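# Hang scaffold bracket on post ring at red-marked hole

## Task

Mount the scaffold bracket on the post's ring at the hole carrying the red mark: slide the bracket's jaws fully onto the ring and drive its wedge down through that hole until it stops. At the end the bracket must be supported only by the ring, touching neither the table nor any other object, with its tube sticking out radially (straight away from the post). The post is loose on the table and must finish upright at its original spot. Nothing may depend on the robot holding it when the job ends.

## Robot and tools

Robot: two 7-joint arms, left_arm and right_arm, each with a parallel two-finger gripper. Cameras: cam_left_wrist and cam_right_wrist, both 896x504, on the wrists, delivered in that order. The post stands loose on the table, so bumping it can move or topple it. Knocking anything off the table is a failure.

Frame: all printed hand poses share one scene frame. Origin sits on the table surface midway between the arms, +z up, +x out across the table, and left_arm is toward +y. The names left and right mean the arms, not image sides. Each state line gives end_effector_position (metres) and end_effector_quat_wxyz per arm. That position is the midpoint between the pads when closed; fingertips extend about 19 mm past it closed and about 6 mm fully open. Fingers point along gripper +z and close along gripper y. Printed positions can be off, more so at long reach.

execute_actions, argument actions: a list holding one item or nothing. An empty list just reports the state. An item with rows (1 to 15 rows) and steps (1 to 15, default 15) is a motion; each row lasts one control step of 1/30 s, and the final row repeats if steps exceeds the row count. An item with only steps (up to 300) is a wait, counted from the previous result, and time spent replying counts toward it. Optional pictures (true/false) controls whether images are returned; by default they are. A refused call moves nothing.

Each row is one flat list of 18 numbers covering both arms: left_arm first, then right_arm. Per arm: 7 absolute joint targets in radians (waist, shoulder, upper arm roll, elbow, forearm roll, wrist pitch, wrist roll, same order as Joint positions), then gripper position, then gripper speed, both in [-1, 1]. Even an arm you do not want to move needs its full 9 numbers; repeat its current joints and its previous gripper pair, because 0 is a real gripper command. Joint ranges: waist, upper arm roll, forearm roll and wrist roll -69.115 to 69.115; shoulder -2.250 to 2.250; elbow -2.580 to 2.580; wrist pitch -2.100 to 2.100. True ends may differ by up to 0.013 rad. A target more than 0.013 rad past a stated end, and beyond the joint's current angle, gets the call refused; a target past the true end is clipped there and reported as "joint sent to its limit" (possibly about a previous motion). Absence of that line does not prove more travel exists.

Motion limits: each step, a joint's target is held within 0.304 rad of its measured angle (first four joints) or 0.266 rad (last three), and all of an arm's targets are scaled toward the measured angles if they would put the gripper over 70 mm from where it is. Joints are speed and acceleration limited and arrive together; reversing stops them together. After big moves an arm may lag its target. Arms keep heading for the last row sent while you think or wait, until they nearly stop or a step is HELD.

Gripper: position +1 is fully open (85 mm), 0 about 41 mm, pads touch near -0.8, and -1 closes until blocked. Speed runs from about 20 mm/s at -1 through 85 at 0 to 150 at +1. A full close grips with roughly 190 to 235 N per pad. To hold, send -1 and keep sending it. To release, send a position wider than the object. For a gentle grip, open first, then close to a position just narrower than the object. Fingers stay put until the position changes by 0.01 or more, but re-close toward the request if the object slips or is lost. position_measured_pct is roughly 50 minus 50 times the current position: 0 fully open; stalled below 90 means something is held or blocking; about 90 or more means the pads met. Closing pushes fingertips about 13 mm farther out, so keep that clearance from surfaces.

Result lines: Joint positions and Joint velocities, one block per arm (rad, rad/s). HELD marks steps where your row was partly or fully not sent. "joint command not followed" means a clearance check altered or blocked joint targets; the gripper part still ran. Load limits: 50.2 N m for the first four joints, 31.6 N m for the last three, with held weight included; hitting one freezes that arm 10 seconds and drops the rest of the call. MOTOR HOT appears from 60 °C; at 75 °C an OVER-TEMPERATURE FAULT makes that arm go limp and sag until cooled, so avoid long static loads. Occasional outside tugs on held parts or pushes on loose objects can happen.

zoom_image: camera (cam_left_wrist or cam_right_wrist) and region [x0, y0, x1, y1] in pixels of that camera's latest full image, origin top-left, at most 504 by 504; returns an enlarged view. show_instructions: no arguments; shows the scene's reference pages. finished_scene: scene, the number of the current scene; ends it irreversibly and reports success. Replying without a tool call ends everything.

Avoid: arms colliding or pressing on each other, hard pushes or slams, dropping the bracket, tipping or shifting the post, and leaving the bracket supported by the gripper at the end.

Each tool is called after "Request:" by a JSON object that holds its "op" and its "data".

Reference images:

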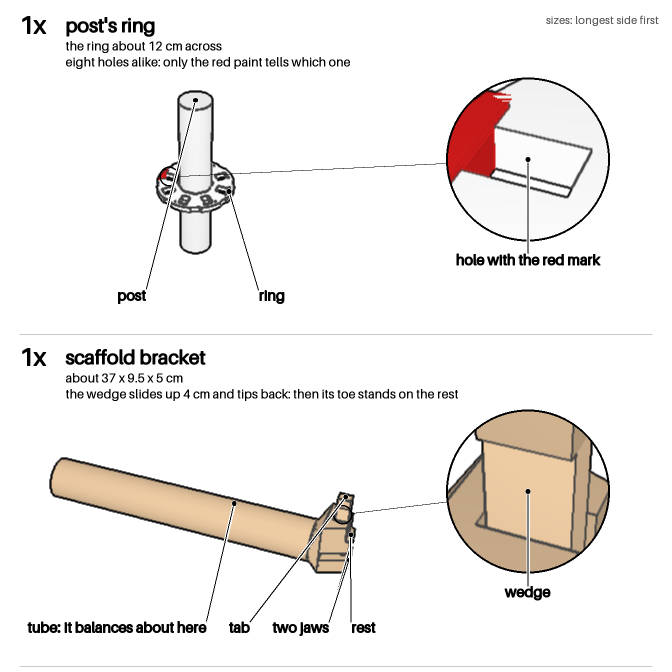

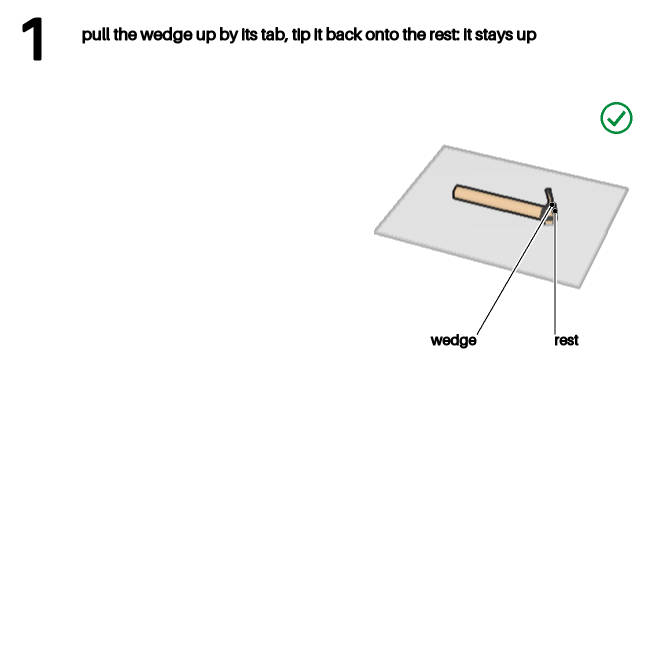

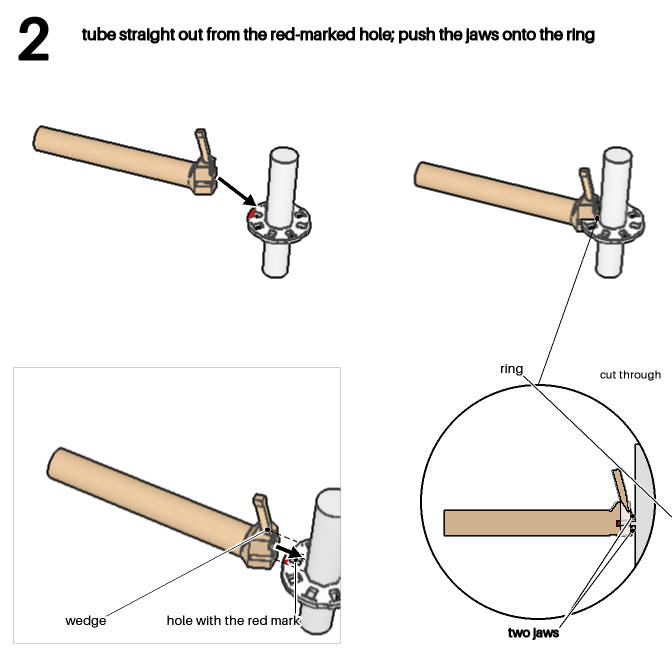

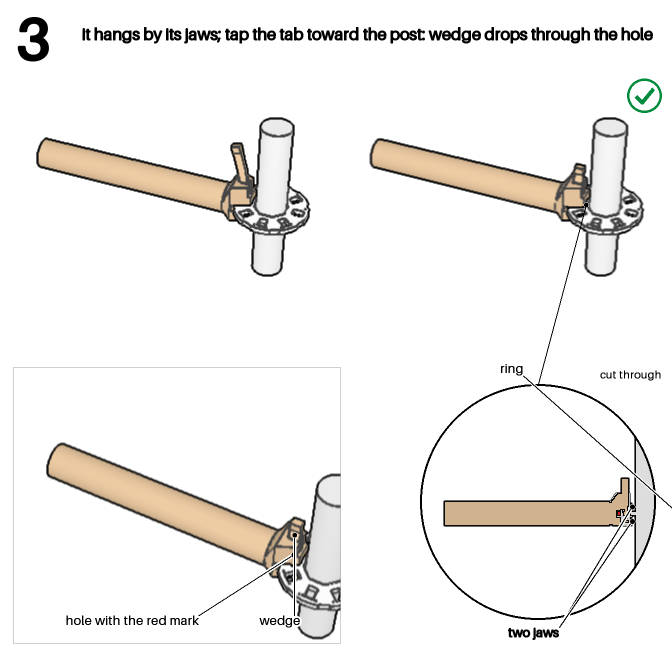

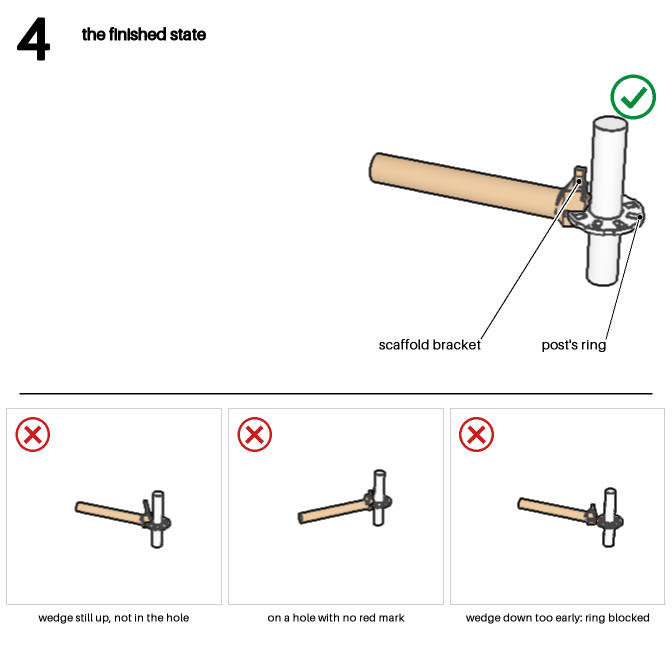

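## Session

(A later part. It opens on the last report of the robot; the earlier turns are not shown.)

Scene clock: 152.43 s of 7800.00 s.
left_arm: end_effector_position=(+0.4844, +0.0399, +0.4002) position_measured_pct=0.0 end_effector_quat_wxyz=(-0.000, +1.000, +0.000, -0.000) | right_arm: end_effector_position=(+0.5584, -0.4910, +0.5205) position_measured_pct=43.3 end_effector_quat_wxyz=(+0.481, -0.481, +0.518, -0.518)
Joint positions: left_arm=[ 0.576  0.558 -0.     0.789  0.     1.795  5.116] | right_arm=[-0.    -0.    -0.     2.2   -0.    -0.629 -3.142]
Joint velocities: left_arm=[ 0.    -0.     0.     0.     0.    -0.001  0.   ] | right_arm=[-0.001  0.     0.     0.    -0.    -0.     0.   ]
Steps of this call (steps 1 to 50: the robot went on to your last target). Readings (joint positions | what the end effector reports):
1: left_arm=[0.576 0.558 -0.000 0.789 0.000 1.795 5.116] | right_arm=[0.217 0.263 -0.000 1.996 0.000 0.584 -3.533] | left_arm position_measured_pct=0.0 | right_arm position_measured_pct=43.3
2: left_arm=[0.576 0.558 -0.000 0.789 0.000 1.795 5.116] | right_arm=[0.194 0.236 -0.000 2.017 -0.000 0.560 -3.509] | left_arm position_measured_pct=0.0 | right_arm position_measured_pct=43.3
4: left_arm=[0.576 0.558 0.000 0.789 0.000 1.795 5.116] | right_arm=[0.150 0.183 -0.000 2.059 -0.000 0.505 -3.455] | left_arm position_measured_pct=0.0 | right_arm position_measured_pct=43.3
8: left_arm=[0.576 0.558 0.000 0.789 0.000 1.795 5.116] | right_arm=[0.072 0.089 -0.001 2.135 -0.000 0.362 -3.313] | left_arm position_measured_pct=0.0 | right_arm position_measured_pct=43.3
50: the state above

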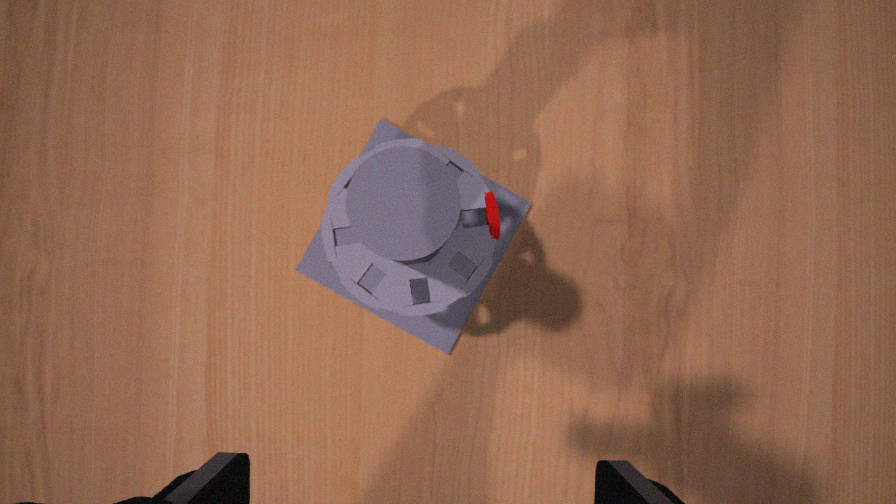

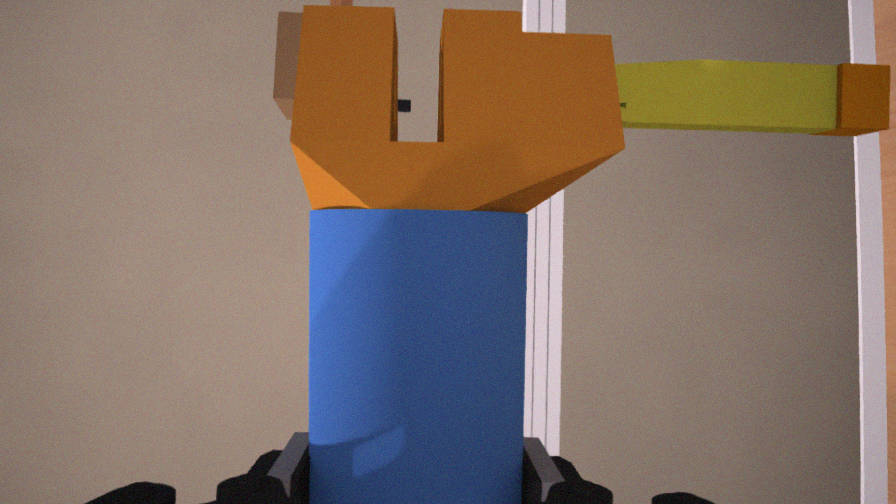

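Request:
{"op": "execute_actions", "data": {"actions": [{"rows": [[0.576,0.558,0.0,0.789,0.0,1.795,5.116,1,0, 0.0,0.0,0.0,2.2,0.0,-0.629,-0.9,-1,0]], "steps": 15}], "pictures": false}}

Request:
{"op": "execute_actions", "data": {"actions": [{"steps": 50}]}}

Scene clock: 156.27 s of 7800.00 s.
left_arm: end_effector_position=(+0.4844, +0.0399, +0.4002) position_measured_pct=0.0 end_effector_quat_wxyz=(-0.000, +1.000, +0.000, -0.000) | right_arm: end_effector_position=(+0.5584, -0.4910, +0.5205) position_measured_pct=43.3 end_effector_quat_wxyz=(-0.336, +0.596, -0.381, +0.622)
Joint positions: left_arm=[ 0.576  0.558 -0.     0.789  0.     1.795  5.116] | right_arm=[-0.     0.     0.     2.2   -0.    -0.629 -2.636]
Joint velocities: left_arm=[-0.     0.001 -0.    -0.    -0.    -0.001 -0.   ] | right_arm=[ 0.     0.    -0.     0.    -0.001 -0.001  1.217]
Steps of this call (steps 1 to 15: the robot went on to your last target; steps 16 to 90: nothing new was sent; then 0.33 s passed at rest; steps 91 to 105: all 15 steps of this action). Readings (joint positions | what the end effector reports):
91: left_arm=[0.576 0.558 -0.000 0.789 0.000 1.795 5.116] | right_arm=[-0.000 0.000 -0.000 2.200 -0.000 -0.629 -3.140] | left_arm position_measured_pct=0.0 | right_arm position_measured_pct=43.3
92: left_arm=[0.576 0.558 0.000 0.789 -0.000 1.795 5.116] | right_arm=[-0.000 -0.000 -0.000 2.200 -0.000 -0.629 -3.131] | left_arm position_measured_pct=0.0 | right_arm position_measured_pct=43.3
94: left_arm=[0.576 0.558 -0.000 0.789 0.000 1.795 5.116] | right_arm=[-0.000 -0.000 -0.000 2.200 -0.000 -0.629 -3.081] | left_arm position_measured_pct=0.0 | right_arm position_measured_pct=43.3
98: left_arm=[0.576 0.558 -0.000 0.789 0.000 1.795 5.116] | right_arm=[-0.000 -0.000 -0.000 2.200 0.000 -0.629 -2.921] | left_arm position_measured_pct=0.0 | right_arm position_measured_pct=43.3
105: the state above

Scene clock: 157.93 s of 7800.00 s.
left_arm: end_effector_position=(+0.4844, +0.0399, +0.4002) position_measured_pct=0.0 end_effector_quat_wxyz=(-0.000, +1.000, +0.000, -0.000) | right_arm: end_effector_position=(+0.5584, -0.4910, +0.5205) position_measured_pct=43.3 end_effector_quat_wxyz=(+0.257, +0.676, +0.208, +0.659)
Joint positions: left_arm=[ 0.576  0.558 -0.     0.789  0.     1.795  5.116] | right_arm=[ 0.    -0.    -0.     2.2    0.    -0.629 -0.9  ]
Joint velocities: left_arm=[-0.    -0.001 -0.     0.     0.    -0.     0.001] | right_arm=[-0.002  0.001 -0.    -0.    -0.    -0.     0.003]
Steps of this call (steps 1 to 50: the robot went on to your last target). Readings (joint positions | what the end effector reports):
1: left_arm=[0.576 0.558 0.000 0.789 0.000 1.795 5.116] | right_arm=[-0.000 0.000 -0.000 2.200 0.000 -0.629 -2.595] | left_arm position_measured_pct=0.0 | right_arm position_measured_pct=43.3
2: left_arm=[0.576 0.558 0.000 0.789 0.000 1.795 5.116] | right_arm=[-0.000 0.000 -0.000 2.200 0.000 -0.629 -2.555] | left_arm position_measured_pct=0.0 | right_arm position_measured_pct=43.3
4: left_arm=[0.576 0.558 0.000 0.789 0.000 1.795 5.116] | right_arm=[-0.000 0.000 -0.000 2.200 0.000 -0.629 -2.473] | left_arm position_measured_pct=0.0 | right_arm position_measured_pct=43.3
8: left_arm=[0.576 0.558 -0.000 0.789 0.000 1.795 5.116] | right_arm=[-0.000 0.000 -0.000 2.200 -0.000 -0.629 -2.311] | left_arm position_measured_pct=0.0 | right_arm position_measured_pct=43.3
50: the state above

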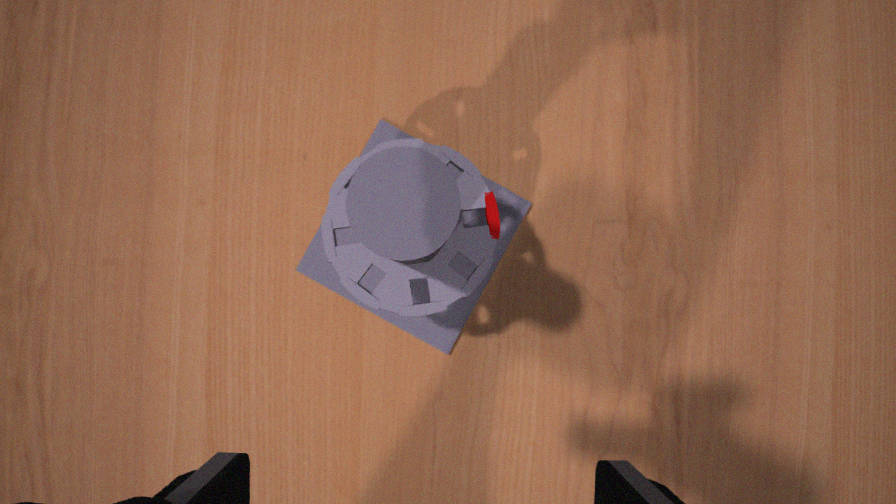

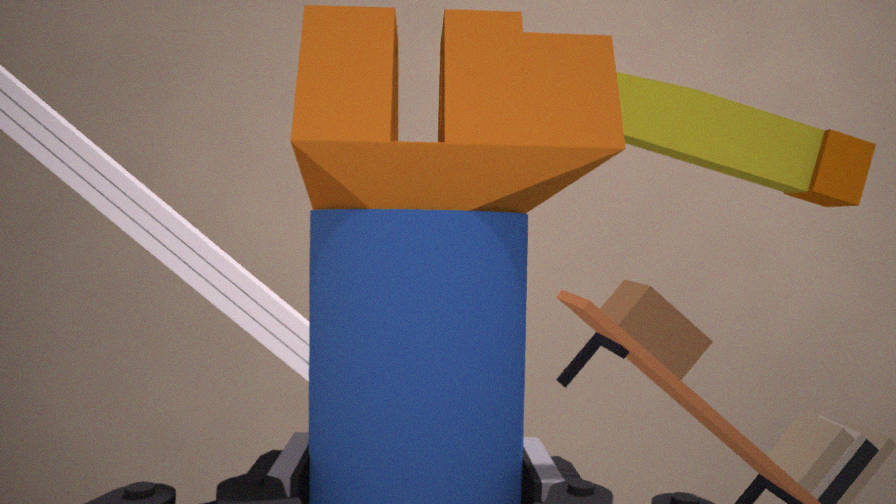

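Request:
{"op": "execute_actions", "data": {"actions": [{"rows": [[0.576,0.558,0.0,0.789,0.0,1.795,5.116,1,0, 0.0,0.0,0.0,2.2,0.0,-0.629,-0.85,-1,0],[0.576,0.558,0.0,0.789,0.0,1.795,5.116,1,0, 0.0,0.0,0.0,2.2,0.0,-0.629,-0.8,-1,0],[0.576,0.558,0.0,0.789,0.0,1.795,5.116,1,0, 0.0,0.0,0.0,2.2,0.0,-0.629,-0.75,-1,0],[0.576,0.558,0.0,0.789,0.0,1.795,5.116,1,0, 0.0,0.0,0.0,2.2,0.0,-0.629,-0.7,-1,0],[0.576,0.558,0.0,0.789,0.0,1.795,5.116,1,0, 0.0,0.0,0.0,2.2,0.0,-0.629,-0.65,-1,0],[0.576,0.558,0.0,0.789,0.0,1.795,5.116,1,0, 0.0,0.0,0.0,2.2,0.0,-0.629,-0.6,-1,0],[0.576,0.558,0.0,0.789,0.0,1.795,5.116,1,0, 0.0,0.0,0.0,2.2,0.0,-0.629,-0.56,-1,0],[0.576,0.558,0.0,0.789,0.0,1.795,5.116,1,0, 0.0,0.0,0.0,2.2,0.0,-0.629,-0.52,-1,0],[0.576,0.558,0.0,0.789,0.0,1.795,5.116,1,0, 0.0,0.0,0.0,2.2,0.0,-0.629,-0.49,-1,0],[0.576,0.558,0.0,0.789,0.0,1.795,5.116,1,0, 0.0,0.0,0.0,2.2,0.0,-0.629,-0.46,-1,0],[0.576,0.558,0.0,0.789,0.0,1.795,5.116,1,0, 0.0,0.0,0.0,2.2,0.0,-0.629,-0.43,-1,0],[0.576,0.558,0.0,0.789,0.0,1.795,5.116,1,0, 0.0,0.0,0.0,2.2,0.0,-0.629,-0.40,-1,0],[0.576,0.558,0.0,0.789,0.0,1.795,5.116,1,0, 0.0,0.0,0.0,2.2,0.0,-0.629,-0.375,-1,0],[0.576,0.558,0.0,0.789,0.0,1.795,5.116,1,0, 0.0,0.0,0.0,2.2,0.0,-0.629,-0.35,-1,0],[0.576,0.558,0.0,0.789,0.0,1.795,5.116,1,0, 0.0,0.0,0.0,2.2,0.0,-0.629,-0.325,-1,0]], "steps": 15}], "pictures": false}}

Request:
{"op": "execute_actions", "data": {"actions": [{"rows": [[0.576,0.558,0.0,0.789,0.0,1.795,5.116,1,0, 0.0,0.0,0.0,2.2,0.0,-0.629,-0.3,-1,0],[0.576,0.558,0.0,0.789,0.0,1.795,5.116,1,0, 0.0,0.0,0.0,2.2,0.0,-0.629,-0.275,-1,0],[0.576,0.558,0.0,0.789,0.0,1.795,5.116,1,0, 0.0,0.0,0.0,2.2,0.0,-0.629,-0.25,-1,0],[0.576,0.558,0.0,0.789,0.0,1.795,5.116,1,0, 0.0,0.0,0.0,2.2,0.0,-0.629,-0.225,-1,0],[0.576,0.558,0.0,0.789,0.0,1.795,5.116,1,0, 0.0,0.0,0.0,2.2,0.0,-0.629,-0.2,-1,0],[0.576,0.558,0.0,0.789,0.0,1.795,5.116,1,0, 0.0,0.0,0.0,2.2,0.0,-0.629,-0.18,-1,0],[0.576,0.558,0.0,0.789,0.0,1.795,5.116,1,0, 0.0,0.0,0.0,2.2,0.0,-0.629,-0.16,-1,0],[0.576,0.558,0.0,0.789,0.0,1.795,5.116,1,0, 0.0,0.0,0.0,2.2,0.0,-0.629,-0.14,-1,0],[0.576,0.558,0.0,0.789,0.0,1.795,5.116,1,0, 0.0,0.0,0.0,2.2,0.0,-0.629,-0.12,-1,0],[0.576,0.558,0.0,0.789,0.0,1.795,5.116,1,0, 0.0,0.0,0.0,2.2,0.0,-0.629,-0.10,-1,0],[0.576,0.558,0.0,0.789,0.0,1.795,5.116,1,0, 0.0,0.0,0.0,2.2,0.0,-0.629,-0.08,-1,0],[0.576,0.558,0.0,0.789,0.0,1.795,5.116,1,0, 0.0,0.0,0.0,2.2,0.0,-0.629,-0.06,-1,0],[0.576,0.558,0.0,0.789,0.0,1.795,5.116,1,0, 0.0,0.0,0.0,2.2,0.0,-0.629,-0.04,-1,0],[0.576,0.558,0.0,0.789,0.0,1.795,5.116,1,0, 0.0,0.0,0.0,2.2,0.0,-0.629,-0.02,-1,0],[0.576,0.558,0.0,0.789,0.0,1.795,5.116,1,0, 0.0,0.0,0.0,2.2,0.0,-0.629,0.0,-1,0]], "steps": 15}], "pictures": false}}

Request:
{"op": "execute_actions", "data": {"actions": [{"steps": 12}]}}

Scene clock: 169.70 s of 7800.00 s.
left_arm: end_effector_position=(+0.4844, +0.0399, +0.4002) position_measured_pct=0.0 end_effector_quat_wxyz=(-0.000, +1.000, +0.000, -0.000) | right_arm: end_effector_position=(+0.5584, -0.4911, +0.5206) position_measured_pct=43.3 end_effector_quat_wxyz=(+0.401, +0.610, +0.357, +0.583)
Joint positions: left_arm=[0.576 0.558 0.    0.789 0.    1.795 5.116] | right_arm=[ 0.    -0.     0.     2.2    0.    -0.629 -0.439]
Joint velocities: left_arm=[-0.     0.001 -0.     0.    -0.     0.001 -0.   ] | right_arm=[ 0.    -0.    -0.     0.001 -0.    -0.     0.959]
Steps of this call (steps 1 to 15: the robot went on to your last target; steps 16 to 90: nothing new was sent; then 8.27 s passed at rest; steps 91 to 105: all 15 steps of this action). Readings (joint positions | what the end effector reports):
91: left_arm=[0.576 0.558 0.000 0.789 0.000 1.795 5.116] | right_arm=[-0.000 0.000 -0.000 2.200 -0.000 -0.629 -0.899] | left_arm position_measured_pct=0.0 | right_arm position_measured_pct=43.3
92: left_arm=[0.576 0.558 -0.000 0.789 0.000 1.795 5.116] | right_arm=[-0.000 0.000 -0.000 2.200 -0.000 -0.629 -0.890] | left_arm position_measured_pct=0.0 | right_arm position_measured_pct=43.3
94: left_arm=[0.576 0.558 0.000 0.789 0.000 1.795 5.116] | right_arm=[-0.000 0.000 -0.000 2.200 -0.000 -0.629 -0.844] | left_arm position_measured_pct=0.0 | right_arm position_measured_pct=43.3
98: left_arm=[0.576 0.558 0.000 0.789 0.000 1.795 5.116] | right_arm=[-0.000 0.000 -0.000 2.200 -0.000 -0.629 -0.701] | left_arm position_measured_pct=0.0 | right_arm position_measured_pct=43.3
105: the state above

Scene clock: 170.20 s of 7800.00 s.
left_arm: end_effector_position=(+0.4844, +0.0399, +0.4002) position_measured_pct=0.0 end_effector_quat_wxyz=(-0.000, +1.000, +0.000, -0.000) | right_arm: end_effector_position=(+0.5584, -0.4910, +0.5205) position_measured_pct=43.3 end_effector_quat_wxyz=(+0.501, +0.534, +0.463, +0.499)
Joint positions: left_arm=[0.576 0.558 0.    0.789 0.    1.795 5.116] | right_arm=[ 0.    -0.     0.     2.2    0.    -0.629 -0.069]
Joint velocities: left_arm=[-0.     0.001 -0.    -0.    -0.    -0.001  0.001] | right_arm=[-0.001  0.     0.     0.001 -0.    -0.001  0.607]
Steps of this call (steps 1 to 15: all 15 steps of this action). Readings (joint positions | what the end effector reports):
1: left_arm=[0.576 0.558 -0.000 0.789 0.000 1.795 5.116] | right_arm=[0.000 -0.000 0.000 2.200 0.000 -0.629 -0.408] | left_arm position_measured_pct=0.0 | right_arm position_measured_pct=43.3
2: left_arm=[0.576 0.558 -0.000 0.789 0.000 1.795 5.116] | right_arm=[0.000 -0.000 0.000 2.200 0.000 -0.629 -0.378] | left_arm position_measured_pct=0.0 | right_arm position_measured_pct=43.3
4: left_arm=[0.576 0.558 -0.000 0.789 0.000 1.795 5.116] | right_arm=[0.000 -0.000 0.000 2.200 0.000 -0.629 -0.322] | left_arm position_measured_pct=0.0 | right_arm position_measured_pct=43.3
8: left_arm=[0.576 0.558 -0.000 0.789 0.000 1.795 5.116] | right_arm=[0.000 -0.000 0.000 2.200 0.000 -0.629 -0.219] | left_arm position_measured_pct=0.0 | right_arm position_measured_pct=43.3
15: the state above

Scene clock: 170.60 s of 7800.00 s.
left_arm: end_effector_position=(+0.4844, +0.0399, +0.4002) position_measured_pct=0.0 end_effector_quat_wxyz=(-0.000, +1.000, +0.000, -0.000) | right_arm: end_effector_position=(+0.5584, -0.4910, +0.5205) position_measured_pct=43.3 end_effector_quat_wxyz=(+0.518, +0.518, +0.481, +0.481)
Joint positions: left_arm=[ 0.576  0.558 -0.     0.789  0.     1.795  5.116] | right_arm=[-0.    -0.     0.     2.2    0.    -0.629 -0.   ]
Joint velocities: left_arm=[ 0.     0.     0.    -0.001 -0.001 -0.001  0.   ] | right_arm=[ 0.001  0.    -0.    -0.    -0.     0.     0.002]
Steps of this call (steps 1 to 12: the robot went on to your last target). Readings (joint positions | what the end effector reports):
1: left_arm=[0.576 0.558 0.000 0.789 0.000 1.795 5.116] | right_arm=[0.000 -0.000 0.000 2.200 0.000 -0.629 -0.049] | left_arm position_measured_pct=0.0 | right_arm position_measured_pct=43.3
2: left_arm=[0.576 0.558 -0.000 0.789 0.000 1.795 5.116] | right_arm=[0.000 -0.000 0.000 2.200 0.000 -0.629 -0.032] | left_arm position_measured_pct=0.0 | right_arm position_measured_pct=43.3
4: left_arm=[0.576 0.558 0.000 0.789 0.000 1.795 5.116] | right_arm=[-0.000 -0.000 -0.000 2.200 0.000 -0.629 -0.010] | left_arm position_measured_pct=0.0 | right_arm position_measured_pct=43.3
8: left_arm=[0.576 0.558 0.000 0.789 0.000 1.795 5.116] | right_arm=[-0.000 -0.000 -0.000 2.200 0.000 -0.629 -0.001] | left_arm position_measured_pct=0.0 | right_arm position_measured_pct=43.3
12: the state above

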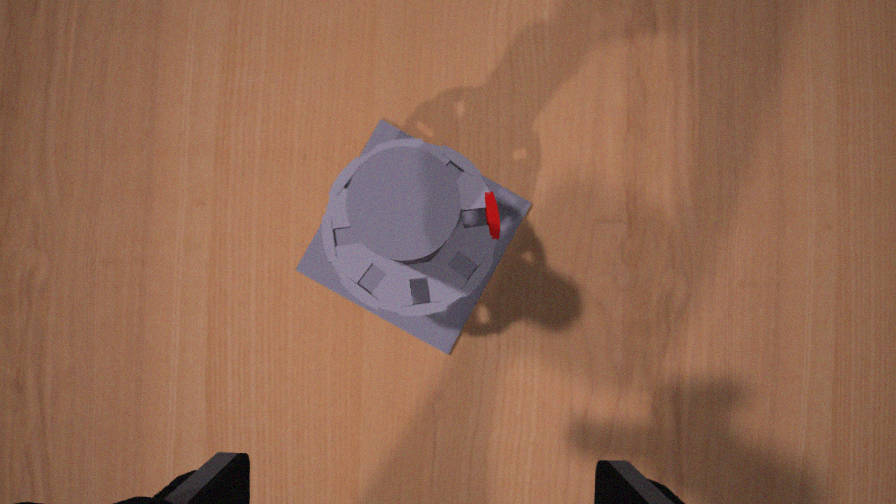

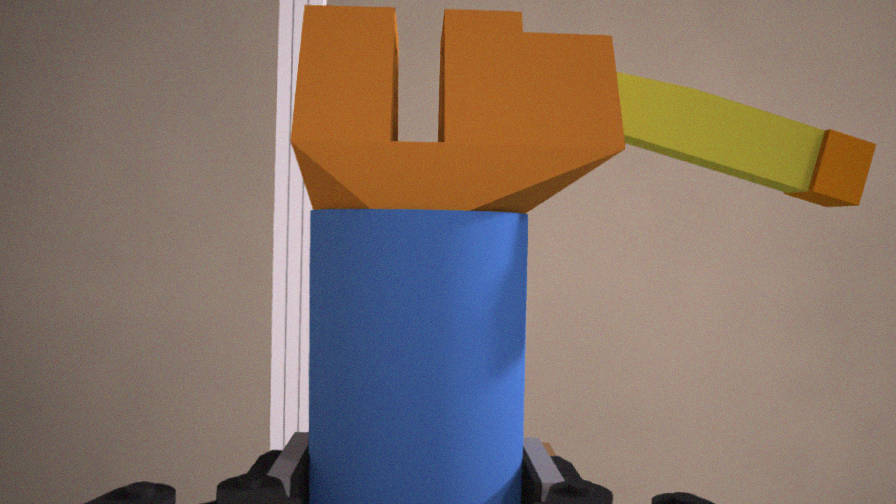

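Request:
{"op": "zoom_image", "data": {"camera": "cam_left_wrist", "region": [290, 110, 540, 360]}}

Region (290, 110, 540, 360) of cam_left_wrist's 896x504 image, scaled by 2.016.

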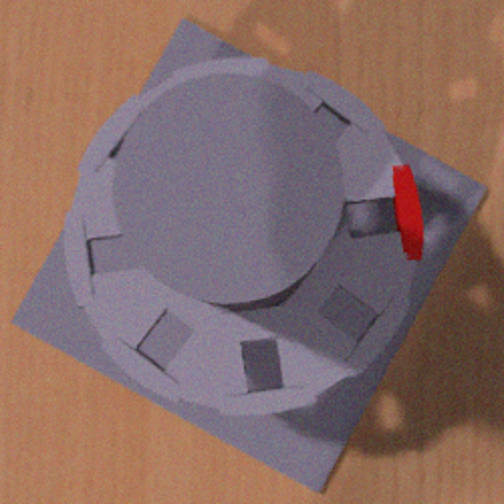

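Request:
{"op": "execute_actions", "data": {"actions": [{"rows": [[0.576,0.558,0.0,0.789,0.0,1.795,5.116,1,0, -0.119,0.189,0.0,2.166,-0.084,-0.782,-0.008,-1,0]], "steps": 8}], "pictures": false}}

Request:
{"op": "execute_actions", "data": {"actions": [{"rows": [[0.576,0.558,0.0,0.789,0.0,1.795,5.116,1,0, -0.238,0.378,0.0,2.132,-0.169,-0.936,-0.015,-1,0]], "steps": 8}], "pictures": false}}

Request:
{"op": "execute_actions", "data": {"actions": [{"rows": [[0.576,0.558,0.0,0.789,0.0,1.795,5.116,1,0, -0.357,0.567,0.0,2.099,-0.253,-1.089,-0.023,-1,0]], "steps": 8}], "pictures": false}}

Request:
{"op": "execute_actions", "data": {"actions": [{"rows": [[0.576,0.558,0.0,0.789,0.0,1.795,5.116,1,0, -0.476,0.757,0.0,2.065,-0.337,-1.242,-0.03,-1,0]], "steps": 8}], "pictures": false}}

Request:
{"op": "execute_actions", "data": {"actions": [{"rows": [[0.576,0.558,0.0,0.789,0.0,1.795,5.116,1,0, -0.595,0.946,0.0,2.031,-0.422,-1.396,-0.038,-1,0]], "steps": 8}], "pictures": false}}

Request:
{"op": "execute_actions", "data": {"actions": [{"rows": [[0.576,0.558,0.0,0.789,0.0,1.795,5.116,1,0, -0.706,1.122,0.0,2.0,-0.5,-1.539,-0.045,-1,0]], "steps": 8}], "pictures": false}}

Request:
{"op": "execute_actions", "data": {"actions": [{"rows": [[0.576,0.558,0.0,0.789,0.0,1.795,5.116,1,0, -0.793,1.261,0.0,1.975,-0.562,-1.651,-0.050,-1,0]], "steps": 15}], "pictures": false}}

Request:
{"op": "execute_actions", "data": {"actions": [{"steps": 8}]}}

Scene clock: 190.87 s of 7800.00 s.
left_arm: end_effector_position=(+0.4844, +0.0399, +0.4002) position_measured_pct=0.0 end_effector_quat_wxyz=(-0.000, +1.000, +0.000, -0.000) | right_arm: end_effector_position=(+0.5966, -0.4551, +0.4882) position_measured_pct=43.3 end_effector_quat_wxyz=(+0.494, +0.520, +0.482, +0.504)
Joint positions: left_arm=[0.576 0.558 0.    0.789 0.    1.795 5.116] | right_arm=[-0.085  0.135 -0.     2.176 -0.059 -0.736 -0.006]
Joint velocities: left_arm=[ 0.    -0.    -0.    -0.001 -0.     0.     0.   ] | right_arm=[-0.381  0.606 -0.054 -0.089 -0.272 -0.502 -0.03 ]
Steps of this call (steps 1 to 30: the robot went on to your last target; steps 31 to 90: nothing new was sent; then 17.00 s passed at rest; steps 91 to 98: all 8 steps of this action). Readings (joint positions | what the end effector reports):
91: left_arm=[0.576 0.558 -0.000 0.789 0.000 1.795 5.116] | right_arm=[-0.001 0.001 0.000 2.200 -0.000 -0.630 -0.000] | left_arm position_measured_pct=0.0 | right_arm position_measured_pct=43.3
92: left_arm=[0.576 0.558 0.000 0.789 0.000 1.795 5.116] | right_arm=[-0.005 0.008 0.001 2.198 -0.003 -0.635 -0.000] | left_arm position_measured_pct=0.0 | right_arm position_measured_pct=43.3
94: left_arm=[0.576 0.558 0.000 0.789 0.000 1.795 5.116] | right_arm=[-0.024 0.037 0.003 2.192 -0.016 -0.657 -0.001] | left_arm position_measured_pct=0.0 | right_arm position_measured_pct=43.3
98: the state above

Scene clock: 191.13 s of 7800.00 s.
left_arm: end_effector_position=(+0.4844, +0.0399, +0.4002) position_measured_pct=0.0 end_effector_quat_wxyz=(-0.000, +1.000, +0.000, -0.000) | right_arm: end_effector_position=(+0.6388, -0.4001, +0.4357) position_measured_pct=43.3 end_effector_quat_wxyz=(+0.467, +0.523, +0.480, +0.528)
Joint positions: left_arm=[0.576 0.558 0.    0.789 0.    1.795 5.116] | right_arm=[-0.204  0.325 -0.001  2.141 -0.145 -0.892 -0.013]
Joint velocities: left_arm=[ 0.    -0.001 -0.    -0.    -0.     0.     0.   ] | right_arm=[-0.36   0.571 -0.023 -0.091 -0.261 -0.467 -0.024]
Steps of this call (steps 1 to 8: all 8 steps of this action). Readings (joint positions | what the end effector reports):
1: left_arm=[0.576 0.558 0.000 0.789 0.000 1.795 5.116] | right_arm=[-0.097 0.155 -0.001 2.173 -0.068 -0.752 -0.007] | left_arm position_measured_pct=0.0 | right_arm position_measured_pct=43.3
2: left_arm=[0.576 0.558 -0.000 0.789 0.000 1.795 5.116] | right_arm=[-0.112 0.178 -0.000 2.168 -0.078 -0.772 -0.007] | left_arm position_measured_pct=0.0 | right_arm position_measured_pct=43.3
4: left_arm=[0.576 0.558 0.000 0.789 0.000 1.795 5.116] | right_arm=[-0.144 0.229 0.001 2.158 -0.102 -0.814 -0.009] | left_arm position_measured_pct=0.0 | right_arm position_measured_pct=43.3
8: the state above

Scene clock: 191.40 s of 7800.00 s.
left_arm: end_effector_position=(+0.4844, +0.0399, +0.4002) position_measured_pct=0.0 end_effector_quat_wxyz=(-0.000, +1.000, +0.000, -0.000) | right_arm: end_effector_position=(+0.6647, -0.3431, +0.3739) position_measured_pct=43.3 end_effector_quat_wxyz=(+0.448, +0.524, +0.483, +0.540)
Joint positions: left_arm=[0.576 0.558 0.    0.789 0.    1.795 5.116] | right_arm=[-0.322  0.512 -0.001  2.108 -0.228 -1.044 -0.021]
Joint velocities: left_arm=[ 0.     0.001 -0.    -0.001  0.     0.002  0.001] | right_arm=[-0.366  0.581 -0.026 -0.09  -0.255 -0.465 -0.026]
Steps of this call (steps 1 to 8: all 8 steps of this action). Readings (joint positions | what the end effector reports):
1: left_arm=[0.576 0.558 0.000 0.789 0.000 1.795 5.116] | right_arm=[-0.216 0.344 -0.001 2.138 -0.154 -0.908 -0.014] | left_arm position_measured_pct=0.0 | right_arm position_measured_pct=43.3
2: left_arm=[0.576 0.558 0.000 0.789 0.000 1.795 5.116] | right_arm=[-0.231 0.366 -0.000 2.134 -0.164 -0.927 -0.015] | left_arm position_measured_pct=0.0 | right_arm position_measured_pct=43.3
4: left_arm=[0.576 0.558 0.000 0.789 0.000 1.795 5.116] | right_arm=[-0.262 0.416 0.001 2.124 -0.186 -0.968 -0.017] | left_arm position_measured_pct=0.0 | right_arm position_measured_pct=43.3
8: the state above

Scene clock: 191.67 s of 7800.00 s.
left_arm: end_effector_position=(+0.4844, +0.0399, +0.4002) position_measured_pct=0.0 end_effector_quat_wxyz=(-0.000, +1.000, +0.000, -0.000) | right_arm: end_effector_position=(+0.6736, -0.2863, +0.3058) position_measured_pct=43.3 end_effector_quat_wxyz=(+0.438, +0.521, +0.490, +0.544)
Joint positions: left_arm=[ 0.576  0.558 -0.     0.789  0.     1.795  5.116] | right_arm=[-0.439  0.699 -0.001  2.075 -0.311 -1.195 -0.028]
Joint velocities: left_arm=[ 0.     0.002 -0.    -0.     0.    -0.     0.   ] | right_arm=[-0.375  0.595 -0.024 -0.095 -0.258 -0.472 -0.024]
Steps of this call (steps 1 to 8: all 8 steps of this action). Readings (joint positions | what the end effector reports):
1: left_arm=[0.576 0.558 0.000 0.789 0.000 1.795 5.116] | right_arm=[-0.334 0.531 -0.001 2.105 -0.237 -1.059 -0.022] | left_arm position_measured_pct=0.0 | right_arm position_measured_pct=43.3
2: left_arm=[0.576 0.558 0.000 0.789 0.000 1.795 5.116] | right_arm=[-0.349 0.554 -0.000 2.101 -0.247 -1.079 -0.022] | left_arm position_measured_pct=0.0 | right_arm position_measured_pct=43.3
4: left_arm=[0.576 0.558 0.000 0.789 0.000 1.795 5.116] | right_arm=[-0.379 0.603 0.001 2.091 -0.269 -1.119 -0.024] | left_arm position_measured_pct=0.0 | right_arm position_measured_pct=43.3
8: the state above

Scene clock: 191.93 s of 7800.00 s.
left_arm: end_effector_position=(+0.4844, +0.0399, +0.4002) position_measured_pct=0.0 end_effector_quat_wxyz=(-0.000, +1.000, +0.000, -0.000) | right_arm: end_effector_position=(+0.6648, -0.2324, +0.2349) position_measured_pct=43.3 end_effector_quat_wxyz=(+0.437, +0.511, +0.502, +0.544)
Joint positions: left_arm=[0.576 0.558 0.    0.789 0.    1.795 5.116] | right_arm=[-0.558  0.888 -0.001  2.041 -0.395 -1.348 -0.036]
Joint velocities: left_arm=[-0.     0.001  0.     0.    -0.001 -0.001 -0.   ] | right_arm=[-0.378  0.598 -0.025 -0.096 -0.265 -0.479 -0.027]
Steps of this call (steps 1 to 8: all 8 steps of this action). Readings (joint positions | what the end effector reports):
1: left_arm=[0.576 0.558 -0.000 0.789 0.000 1.795 5.116] | right_arm=[-0.452 0.719 -0.001 2.072 -0.320 -1.210 -0.029] | left_arm position_measured_pct=0.0 | right_arm position_measured_pct=43.3
2: left_arm=[0.576 0.558 0.000 0.789 0.000 1.795 5.116] | right_arm=[-0.466 0.741 -0.000 2.067 -0.330 -1.230 -0.029] | left_arm position_measured_pct=0.0 | right_arm position_measured_pct=43.3
4: left_arm=[0.576 0.558 0.000 0.789 0.000 1.795 5.116] | right_arm=[-0.498 0.791 0.001 2.058 -0.353 -1.271 -0.031] | left_arm position_measured_pct=0.0 | right_arm position_measured_pct=43.3
8: the state above

Scene clock: 192.20 s of 7800.00 s.
left_arm: end_effector_position=(+0.4844, +0.0399, +0.4002) position_measured_pct=0.0 end_effector_quat_wxyz=(-0.000, +1.000, +0.000, -0.000) | right_arm: end_effector_position=(+0.6390, -0.1857, +0.1654) position_measured_pct=43.3 end_effector_quat_wxyz=(+0.444, +0.491, +0.518, +0.541)
Joint positions: left_arm=[ 0.576  0.558 -0.     0.789  0.     1.795  5.116] | right_arm=[-0.676  1.074 -0.002  2.009 -0.478 -1.499 -0.043]
Joint velocities: left_arm=[-0.     0.003  0.     0.001 -0.    -0.002  0.   ] | right_arm=[-0.346  0.543 -0.024 -0.084 -0.237 -0.441 -0.024]
Steps of this call (steps 1 to 8: all 8 steps of this action). Readings (joint positions | what the end effector reports):
1: left_arm=[0.576 0.558 -0.000 0.789 0.000 1.795 5.116] | right_arm=[-0.571 0.908 -0.002 2.038 -0.404 -1.364 -0.037] | left_arm position_measured_pct=0.0 | right_arm position_measured_pct=43.3
2: left_arm=[0.576 0.558 -0.000 0.789 0.000 1.795 5.116] | right_arm=[-0.585 0.930 -0.000 2.033 -0.415 -1.384 -0.037] | left_arm position_measured_pct=0.0 | right_arm position_measured_pct=43.3
4: left_arm=[0.576 0.558 0.000 0.789 0.000 1.795 5.116] | right_arm=[-0.617 0.981 0.001 2.024 -0.437 -1.425 -0.039] | left_arm position_measured_pct=0.0 | right_arm position_measured_pct=43.3
8: the state above

Scene clock: 192.70 s of 7800.00 s.
left_arm: end_effector_position=(+0.4844, +0.0399, +0.4002) position_measured_pct=0.0 end_effector_quat_wxyz=(-0.000, +1.000, +0.000, -0.000) | right_arm: end_effector_position=(+0.5996, -0.1500, +0.1014) position_measured_pct=43.3 end_effector_quat_wxyz=(+0.459, +0.459, +0.537, +0.538)
Joint positions: left_arm=[0.576 0.558 0.    0.789 0.    1.795 5.116] | right_arm=[-0.792  1.259  0.     1.975 -0.562 -1.651 -0.05 ]
Joint velocities: left_arm=[ 0.    -0.001  0.    -0.    -0.     0.     0.   ] | right_arm=[-0.009  0.018  0.003 -0.003 -0.003 -0.002 -0.   ]
Steps of this call (steps 1 to 15: all 15 steps of this action). Readings (joint positions | what the end effector reports):
1: left_arm=[0.576 0.558 -0.000 0.789 0.000 1.795 5.116] | right_arm=[-0.687 1.092 -0.002 2.006 -0.486 -1.514 -0.044] | left_arm position_measured_pct=0.0 | right_arm position_measured_pct=43.3
2: left_arm=[0.576 0.558 -0.000 0.789 0.000 1.795 5.116] | right_arm=[-0.701 1.114 -0.000 2.001 -0.496 -1.533 -0.045] | left_arm position_measured_pct=0.0 | right_arm position_measured_pct=43.3
4: left_arm=[0.576 0.558 0.000 0.789 0.000 1.795 5.116] | right_arm=[-0.732 1.164 0.001 1.991 -0.519 -1.573 -0.046] | left_arm position_measured_pct=0.0 | right_arm position_measured_pct=43.3
8: left_arm=[0.576 0.558 0.000 0.789 -0.000 1.795 5.116] | right_arm=[-0.779 1.238 -0.003 1.980 -0.551 -1.632 -0.049] | left_arm position_measured_pct=0.0 | right_arm position_measured_pct=43.3
15: the state above

Scene clock: 192.97 s of 7800.00 s.
left_arm: end_effector_position=(+0.4844, +0.0399, +0.4002) position_measured_pct=0.0 end_effector_quat_wxyz=(-0.000, +1.000, +0.000, -0.000) | right_arm: end_effector_position=(+0.5991, -0.1495, +0.1003) position_measured_pct=43.3 end_effector_quat_wxyz=(+0.459, +0.459, +0.538, +0.538)
Joint positions: left_arm=[ 0.576  0.558 -0.     0.789  0.     1.795  5.116] | right_arm=[-0.793  1.261 -0.     1.975 -0.562 -1.651 -0.05 ]
Joint velocities: left_arm=[-0.     0.002  0.     0.001  0.    -0.001  0.   ] | right_arm=[-0.001  0.001  0.    -0.001  0.001 -0.    -0.001]
Steps of this call (steps 1 to 8: the robot went on to your last target). Readings (joint positions | what the end effector reports):
1: left_arm=[0.576 0.558 -0.000 0.789 0.000 1.795 5.116] | right_arm=[-0.792 1.260 0.000 1.975 -0.562 -1.651 -0.050] | left_arm position_measured_pct=0.0 | right_arm position_measured_pct=43.3
2: left_arm=[0.576 0.558 0.000 0.789 0.000 1.795 5.116] | right_arm=[-0.792 1.260 0.000 1.975 -0.562 -1.651 -0.050] | left_arm position_measured_pct=0.0 | right_arm position_measured_pct=43.3
4: left_arm=[0.576 0.558 -0.000 0.789 0.000 1.795 5.116] | right_arm=[-0.793 1.260 -0.000 1.975 -0.562 -1.651 -0.050] | left_arm position_measured_pct=0.0 | right_arm position_measured_pct=43.3
8: the state above

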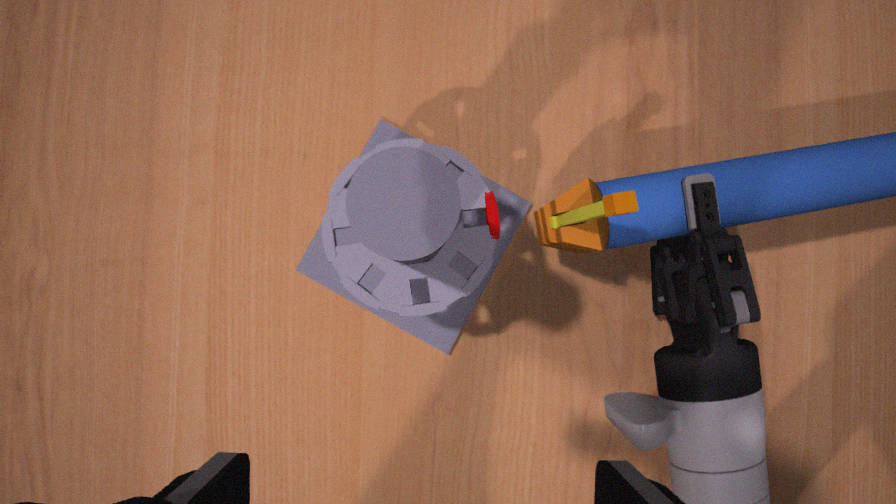

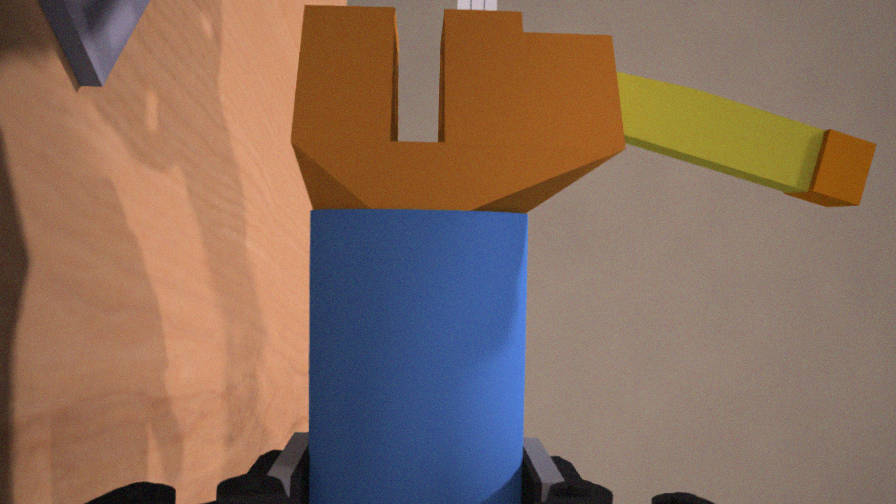

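Request:
{"op": "zoom_image", "data": {"camera": "cam_left_wrist", "region": [310, 120, 690, 330]}}

Request:
{"op": "zoom_image", "data": {"camera": "cam_left_wrist", "region": [560, 110, 896, 280]}}

Region (310, 120, 690, 330) of cam_left_wrist's 896x504 image, scaled by 1.326; it fills the top 279 rows of this view, and the rest is white.

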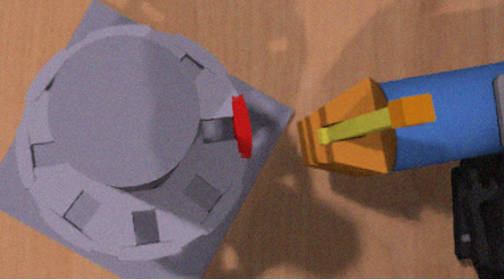

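Region (560, 110, 896, 280) of cam_left_wrist's 896x504 image, scaled by 1.500; it fills the top 255 rows of this view, and the rest is white.

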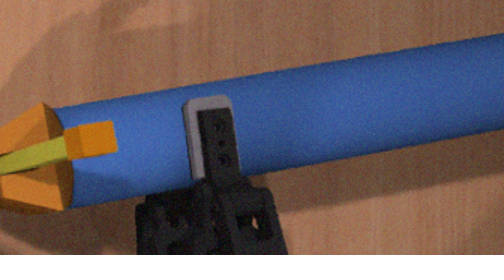

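Request:
{"op": "execute_actions", "data": {"actions": [{"rows": [[0.672,0.1,0.0,0.789,0.0,-0.6,6.283,-1,0, -0.833,1.258,0.0,1.917,-0.630,-1.598,-0.020,-1,0]], "steps": 15}], "pictures": false}}

Request:
{"op": "execute_actions", "data": {"actions": [{"steps": 30}], "pictures": false}}

Request:
{"op": "execute_actions", "data": {"actions": [{"rows": [[0.672,0.1,0.0,2.50,0.0,-1.778,6.283,-1,0, -0.833,1.258,0.0,1.917,-0.630,-1.598,-0.020,-1,0]], "steps": 15}], "pictures": false}}

Request:
{"op": "execute_actions", "data": {"actions": [{"steps": 50}], "pictures": false}}

Scene clock: 240.23 s of 7800.00 s.
left_arm: end_effector_position=(+0.4873, +0.0013, +0.5645) position_measured_pct=36.9 end_effector_quat_wxyz=(+0.133, +0.964, +0.087, +0.214) | right_arm: end_effector_position=(+0.6048, -0.1343, +0.1002) position_measured_pct=43.3 end_effector_quat_wxyz=(+0.467, +0.467, +0.531, +0.531)
Joint positions: left_arm=[0.639 0.29  0.    0.789 0.    1.552 5.358] | right_arm=[-0.833  1.258 -0.     1.917 -0.63  -1.598 -0.02 ]
Joint velocities: left_arm=[ 0.099 -0.567  0.001 -0.003  0.001 -0.673  0.673] | right_arm=[-0.003  0.    -0.001 -0.002 -0.002  0.002  0.001]
Steps of this call (steps 1 to 15: the robot went on to your last target; steps 16 to 90: nothing new was sent; then 43.77 s passed at rest; steps 91 to 105: all 15 steps of this action). Readings (joint positions | what the end effector reports):
91: left_arm=[0.576 0.557 -0.000 0.789 -0.000 1.794 5.117] | right_arm=[-0.794 1.261 0.000 1.974 -0.563 -1.650 -0.050] | left_arm position_measured_pct=0.0 | right_arm position_measured_pct=43.3
92: left_arm=[0.579 0.551 -0.001 0.790 -0.000 1.789 5.121] | right_arm=[-0.798 1.261 0.001 1.969 -0.570 -1.645 -0.047] | left_arm position_measured_pct=0.8 | right_arm position_measured_pct=43.3
94: left_arm=[0.588 0.522 -0.001 0.791 -0.001 1.766 5.144] | right_arm=[-0.815 1.260 0.001 1.945 -0.597 -1.624 -0.035] | left_arm position_measured_pct=4.8 | right_arm position_measured_pct=43.3
98: left_arm=[0.612 0.433 0.000 0.790 0.000 1.688 5.222] | right_arm=[-0.830 1.258 -0.001 1.920 -0.625 -1.601 -0.021] | left_arm position_measured_pct=16.3 | right_arm position_measured_pct=43.3
105: the state above

Scene clock: 241.23 s of 7800.00 s.
left_arm: end_effector_position=(+0.5139, -0.0340, +0.9694) position_measured_pct=91.7 end_effector_quat_wxyz=(+0.667, +0.541, +0.313, +0.406) | right_arm: end_effector_position=(+0.6047, -0.1341, +0.1002) position_measured_pct=43.3 end_effector_quat_wxyz=(+0.467, +0.467, +0.531, +0.531)
Joint positions: left_arm=[0.672 0.101 0.    0.789 0.    0.46  6.261] | right_arm=[-0.833  1.258 -0.     1.917 -0.63  -1.598 -0.02 ]
Joint velocities: left_arm=[ 0.001 -0.005  0.     0.    -0.    -1.217  0.173] | right_arm=[ 0.001 -0.     0.    -0.     0.     0.     0.   ]
Steps of this call (steps 1 to 30: the robot went on to your last target). Readings (joint positions | what the end effector reports):
1: left_arm=[0.642 0.272 0.000 0.789 0.000 1.529 5.382] | right_arm=[-0.833 1.258 -0.000 1.917 -0.630 -1.598 -0.020] | left_arm position_measured_pct=40.1 | right_arm position_measured_pct=43.3
2: left_arm=[0.645 0.254 0.000 0.789 0.000 1.504 5.406] | right_arm=[-0.833 1.258 -0.000 1.917 -0.630 -1.598 -0.020] | left_arm position_measured_pct=42.9 | right_arm position_measured_pct=43.3
4: left_arm=[0.651 0.220 0.000 0.789 0.000 1.449 5.461] | right_arm=[-0.833 1.258 -0.000 1.917 -0.630 -1.598 -0.020] | left_arm position_measured_pct=49.2 | right_arm position_measured_pct=43.3
8: left_arm=[0.660 0.167 0.000 0.788 0.000 1.324 5.586] | right_arm=[-0.833 1.258 0.000 1.917 -0.630 -1.598 -0.020] | left_arm position_measured_pct=61.1 | right_arm position_measured_pct=43.3
30: the state above

Scene clock: 241.73 s of 7800.00 s.
left_arm: end_effector_position=(+0.5555, -0.0567, +0.8932) position_measured_pct=91.7 end_effector_quat_wxyz=(+0.690, +0.513, +0.304, +0.411) | right_arm: end_effector_position=(+0.6047, -0.1341, +0.1002) position_measured_pct=43.3 end_effector_quat_wxyz=(+0.467, +0.467, +0.531, +0.531)
Joint positions: left_arm=[ 0.672  0.099 -0.     1.149 -0.     0.029  6.281] | right_arm=[-0.833  1.258 -0.     1.917 -0.63  -1.598 -0.02 ]
Joint velocities: left_arm=[-0.     0.003  0.     0.948 -0.001 -0.83   0.009] | right_arm=[-0.002 -0.     0.     0.001 -0.     0.    -0.   ]
Steps of this call (steps 1 to 15: all 15 steps of this action). Readings (joint positions | what the end effector reports):
1: left_arm=[0.672 0.101 0.000 0.789 0.000 0.420 6.266] | right_arm=[-0.833 1.258 0.000 1.917 -0.630 -1.598 -0.020] | left_arm position_measured_pct=91.7 | right_arm position_measured_pct=43.3
2: left_arm=[0.672 0.100 0.000 0.793 -0.000 0.382 6.270] | right_arm=[-0.833 1.258 0.000 1.917 -0.630 -1.598 -0.020] | left_arm position_measured_pct=91.7 | right_arm position_measured_pct=43.3
4: left_arm=[0.672 0.097 0.000 0.815 -0.000 0.324 6.274] | right_arm=[-0.833 1.258 -0.000 1.917 -0.630 -1.598 -0.020] | left_arm position_measured_pct=91.7 | right_arm position_measured_pct=43.3
8: left_arm=[0.672 0.096 0.000 0.926 -0.000 0.223 6.278] | right_arm=[-0.833 1.258 -0.000 1.917 -0.630 -1.598 -0.020] | left_arm position_measured_pct=91.7 | right_arm position_measured_pct=43.3
15: the state above

Scene clock: 243.40 s of 7800.00 s.
left_arm: end_effector_position=(+0.4111, +0.0219, +0.5927) position_measured_pct=91.7 end_effector_quat_wxyz=(+0.746, +0.427, +0.253, +0.443) | right_arm: end_effector_position=(+0.6047, -0.1341, +0.1002) position_measured_pct=43.3 end_effector_quat_wxyz=(+0.467, +0.467, +0.531, +0.531)
Joint positions: left_arm=[ 0.672  0.1    0.     2.496  0.    -1.558  6.283] | right_arm=[-0.833  1.258 -0.     1.917 -0.63  -1.598 -0.02 ]
Joint velocities: left_arm=[-0.    -0.001  0.     0.036 -0.    -1.217 -0.   ] | right_arm=[ 0.001  0.    -0.     0.001  0.    -0.     0.002]
Steps of this call (steps 1 to 50: the robot went on to your last target). Readings (joint positions | what the end effector reports):
1: left_arm=[0.672 0.099 -0.000 1.181 -0.000 0.001 6.281] | right_arm=[-0.833 1.258 0.000 1.917 -0.630 -1.598 -0.020] | left_arm position_measured_pct=91.7 | right_arm position_measured_pct=43.3
2: left_arm=[0.672 0.100 -0.000 1.212 -0.000 -0.026 6.281] | right_arm=[-0.833 1.258 -0.000 1.917 -0.630 -1.598 -0.020] | left_arm position_measured_pct=91.7 | right_arm position_measured_pct=43.3
4: left_arm=[0.672 0.100 -0.000 1.276 -0.000 -0.082 6.282] | right_arm=[-0.833 1.258 -0.000 1.917 -0.630 -1.598 -0.020] | left_arm position_measured_pct=91.7 | right_arm position_measured_pct=43.3
8: left_arm=[0.672 0.100 -0.000 1.403 -0.000 -0.194 6.282] | right_arm=[-0.833 1.258 -0.000 1.917 -0.630 -1.598 -0.020] | left_arm position_measured_pct=91.7 | right_arm position_measured_pct=43.3
50: the state above


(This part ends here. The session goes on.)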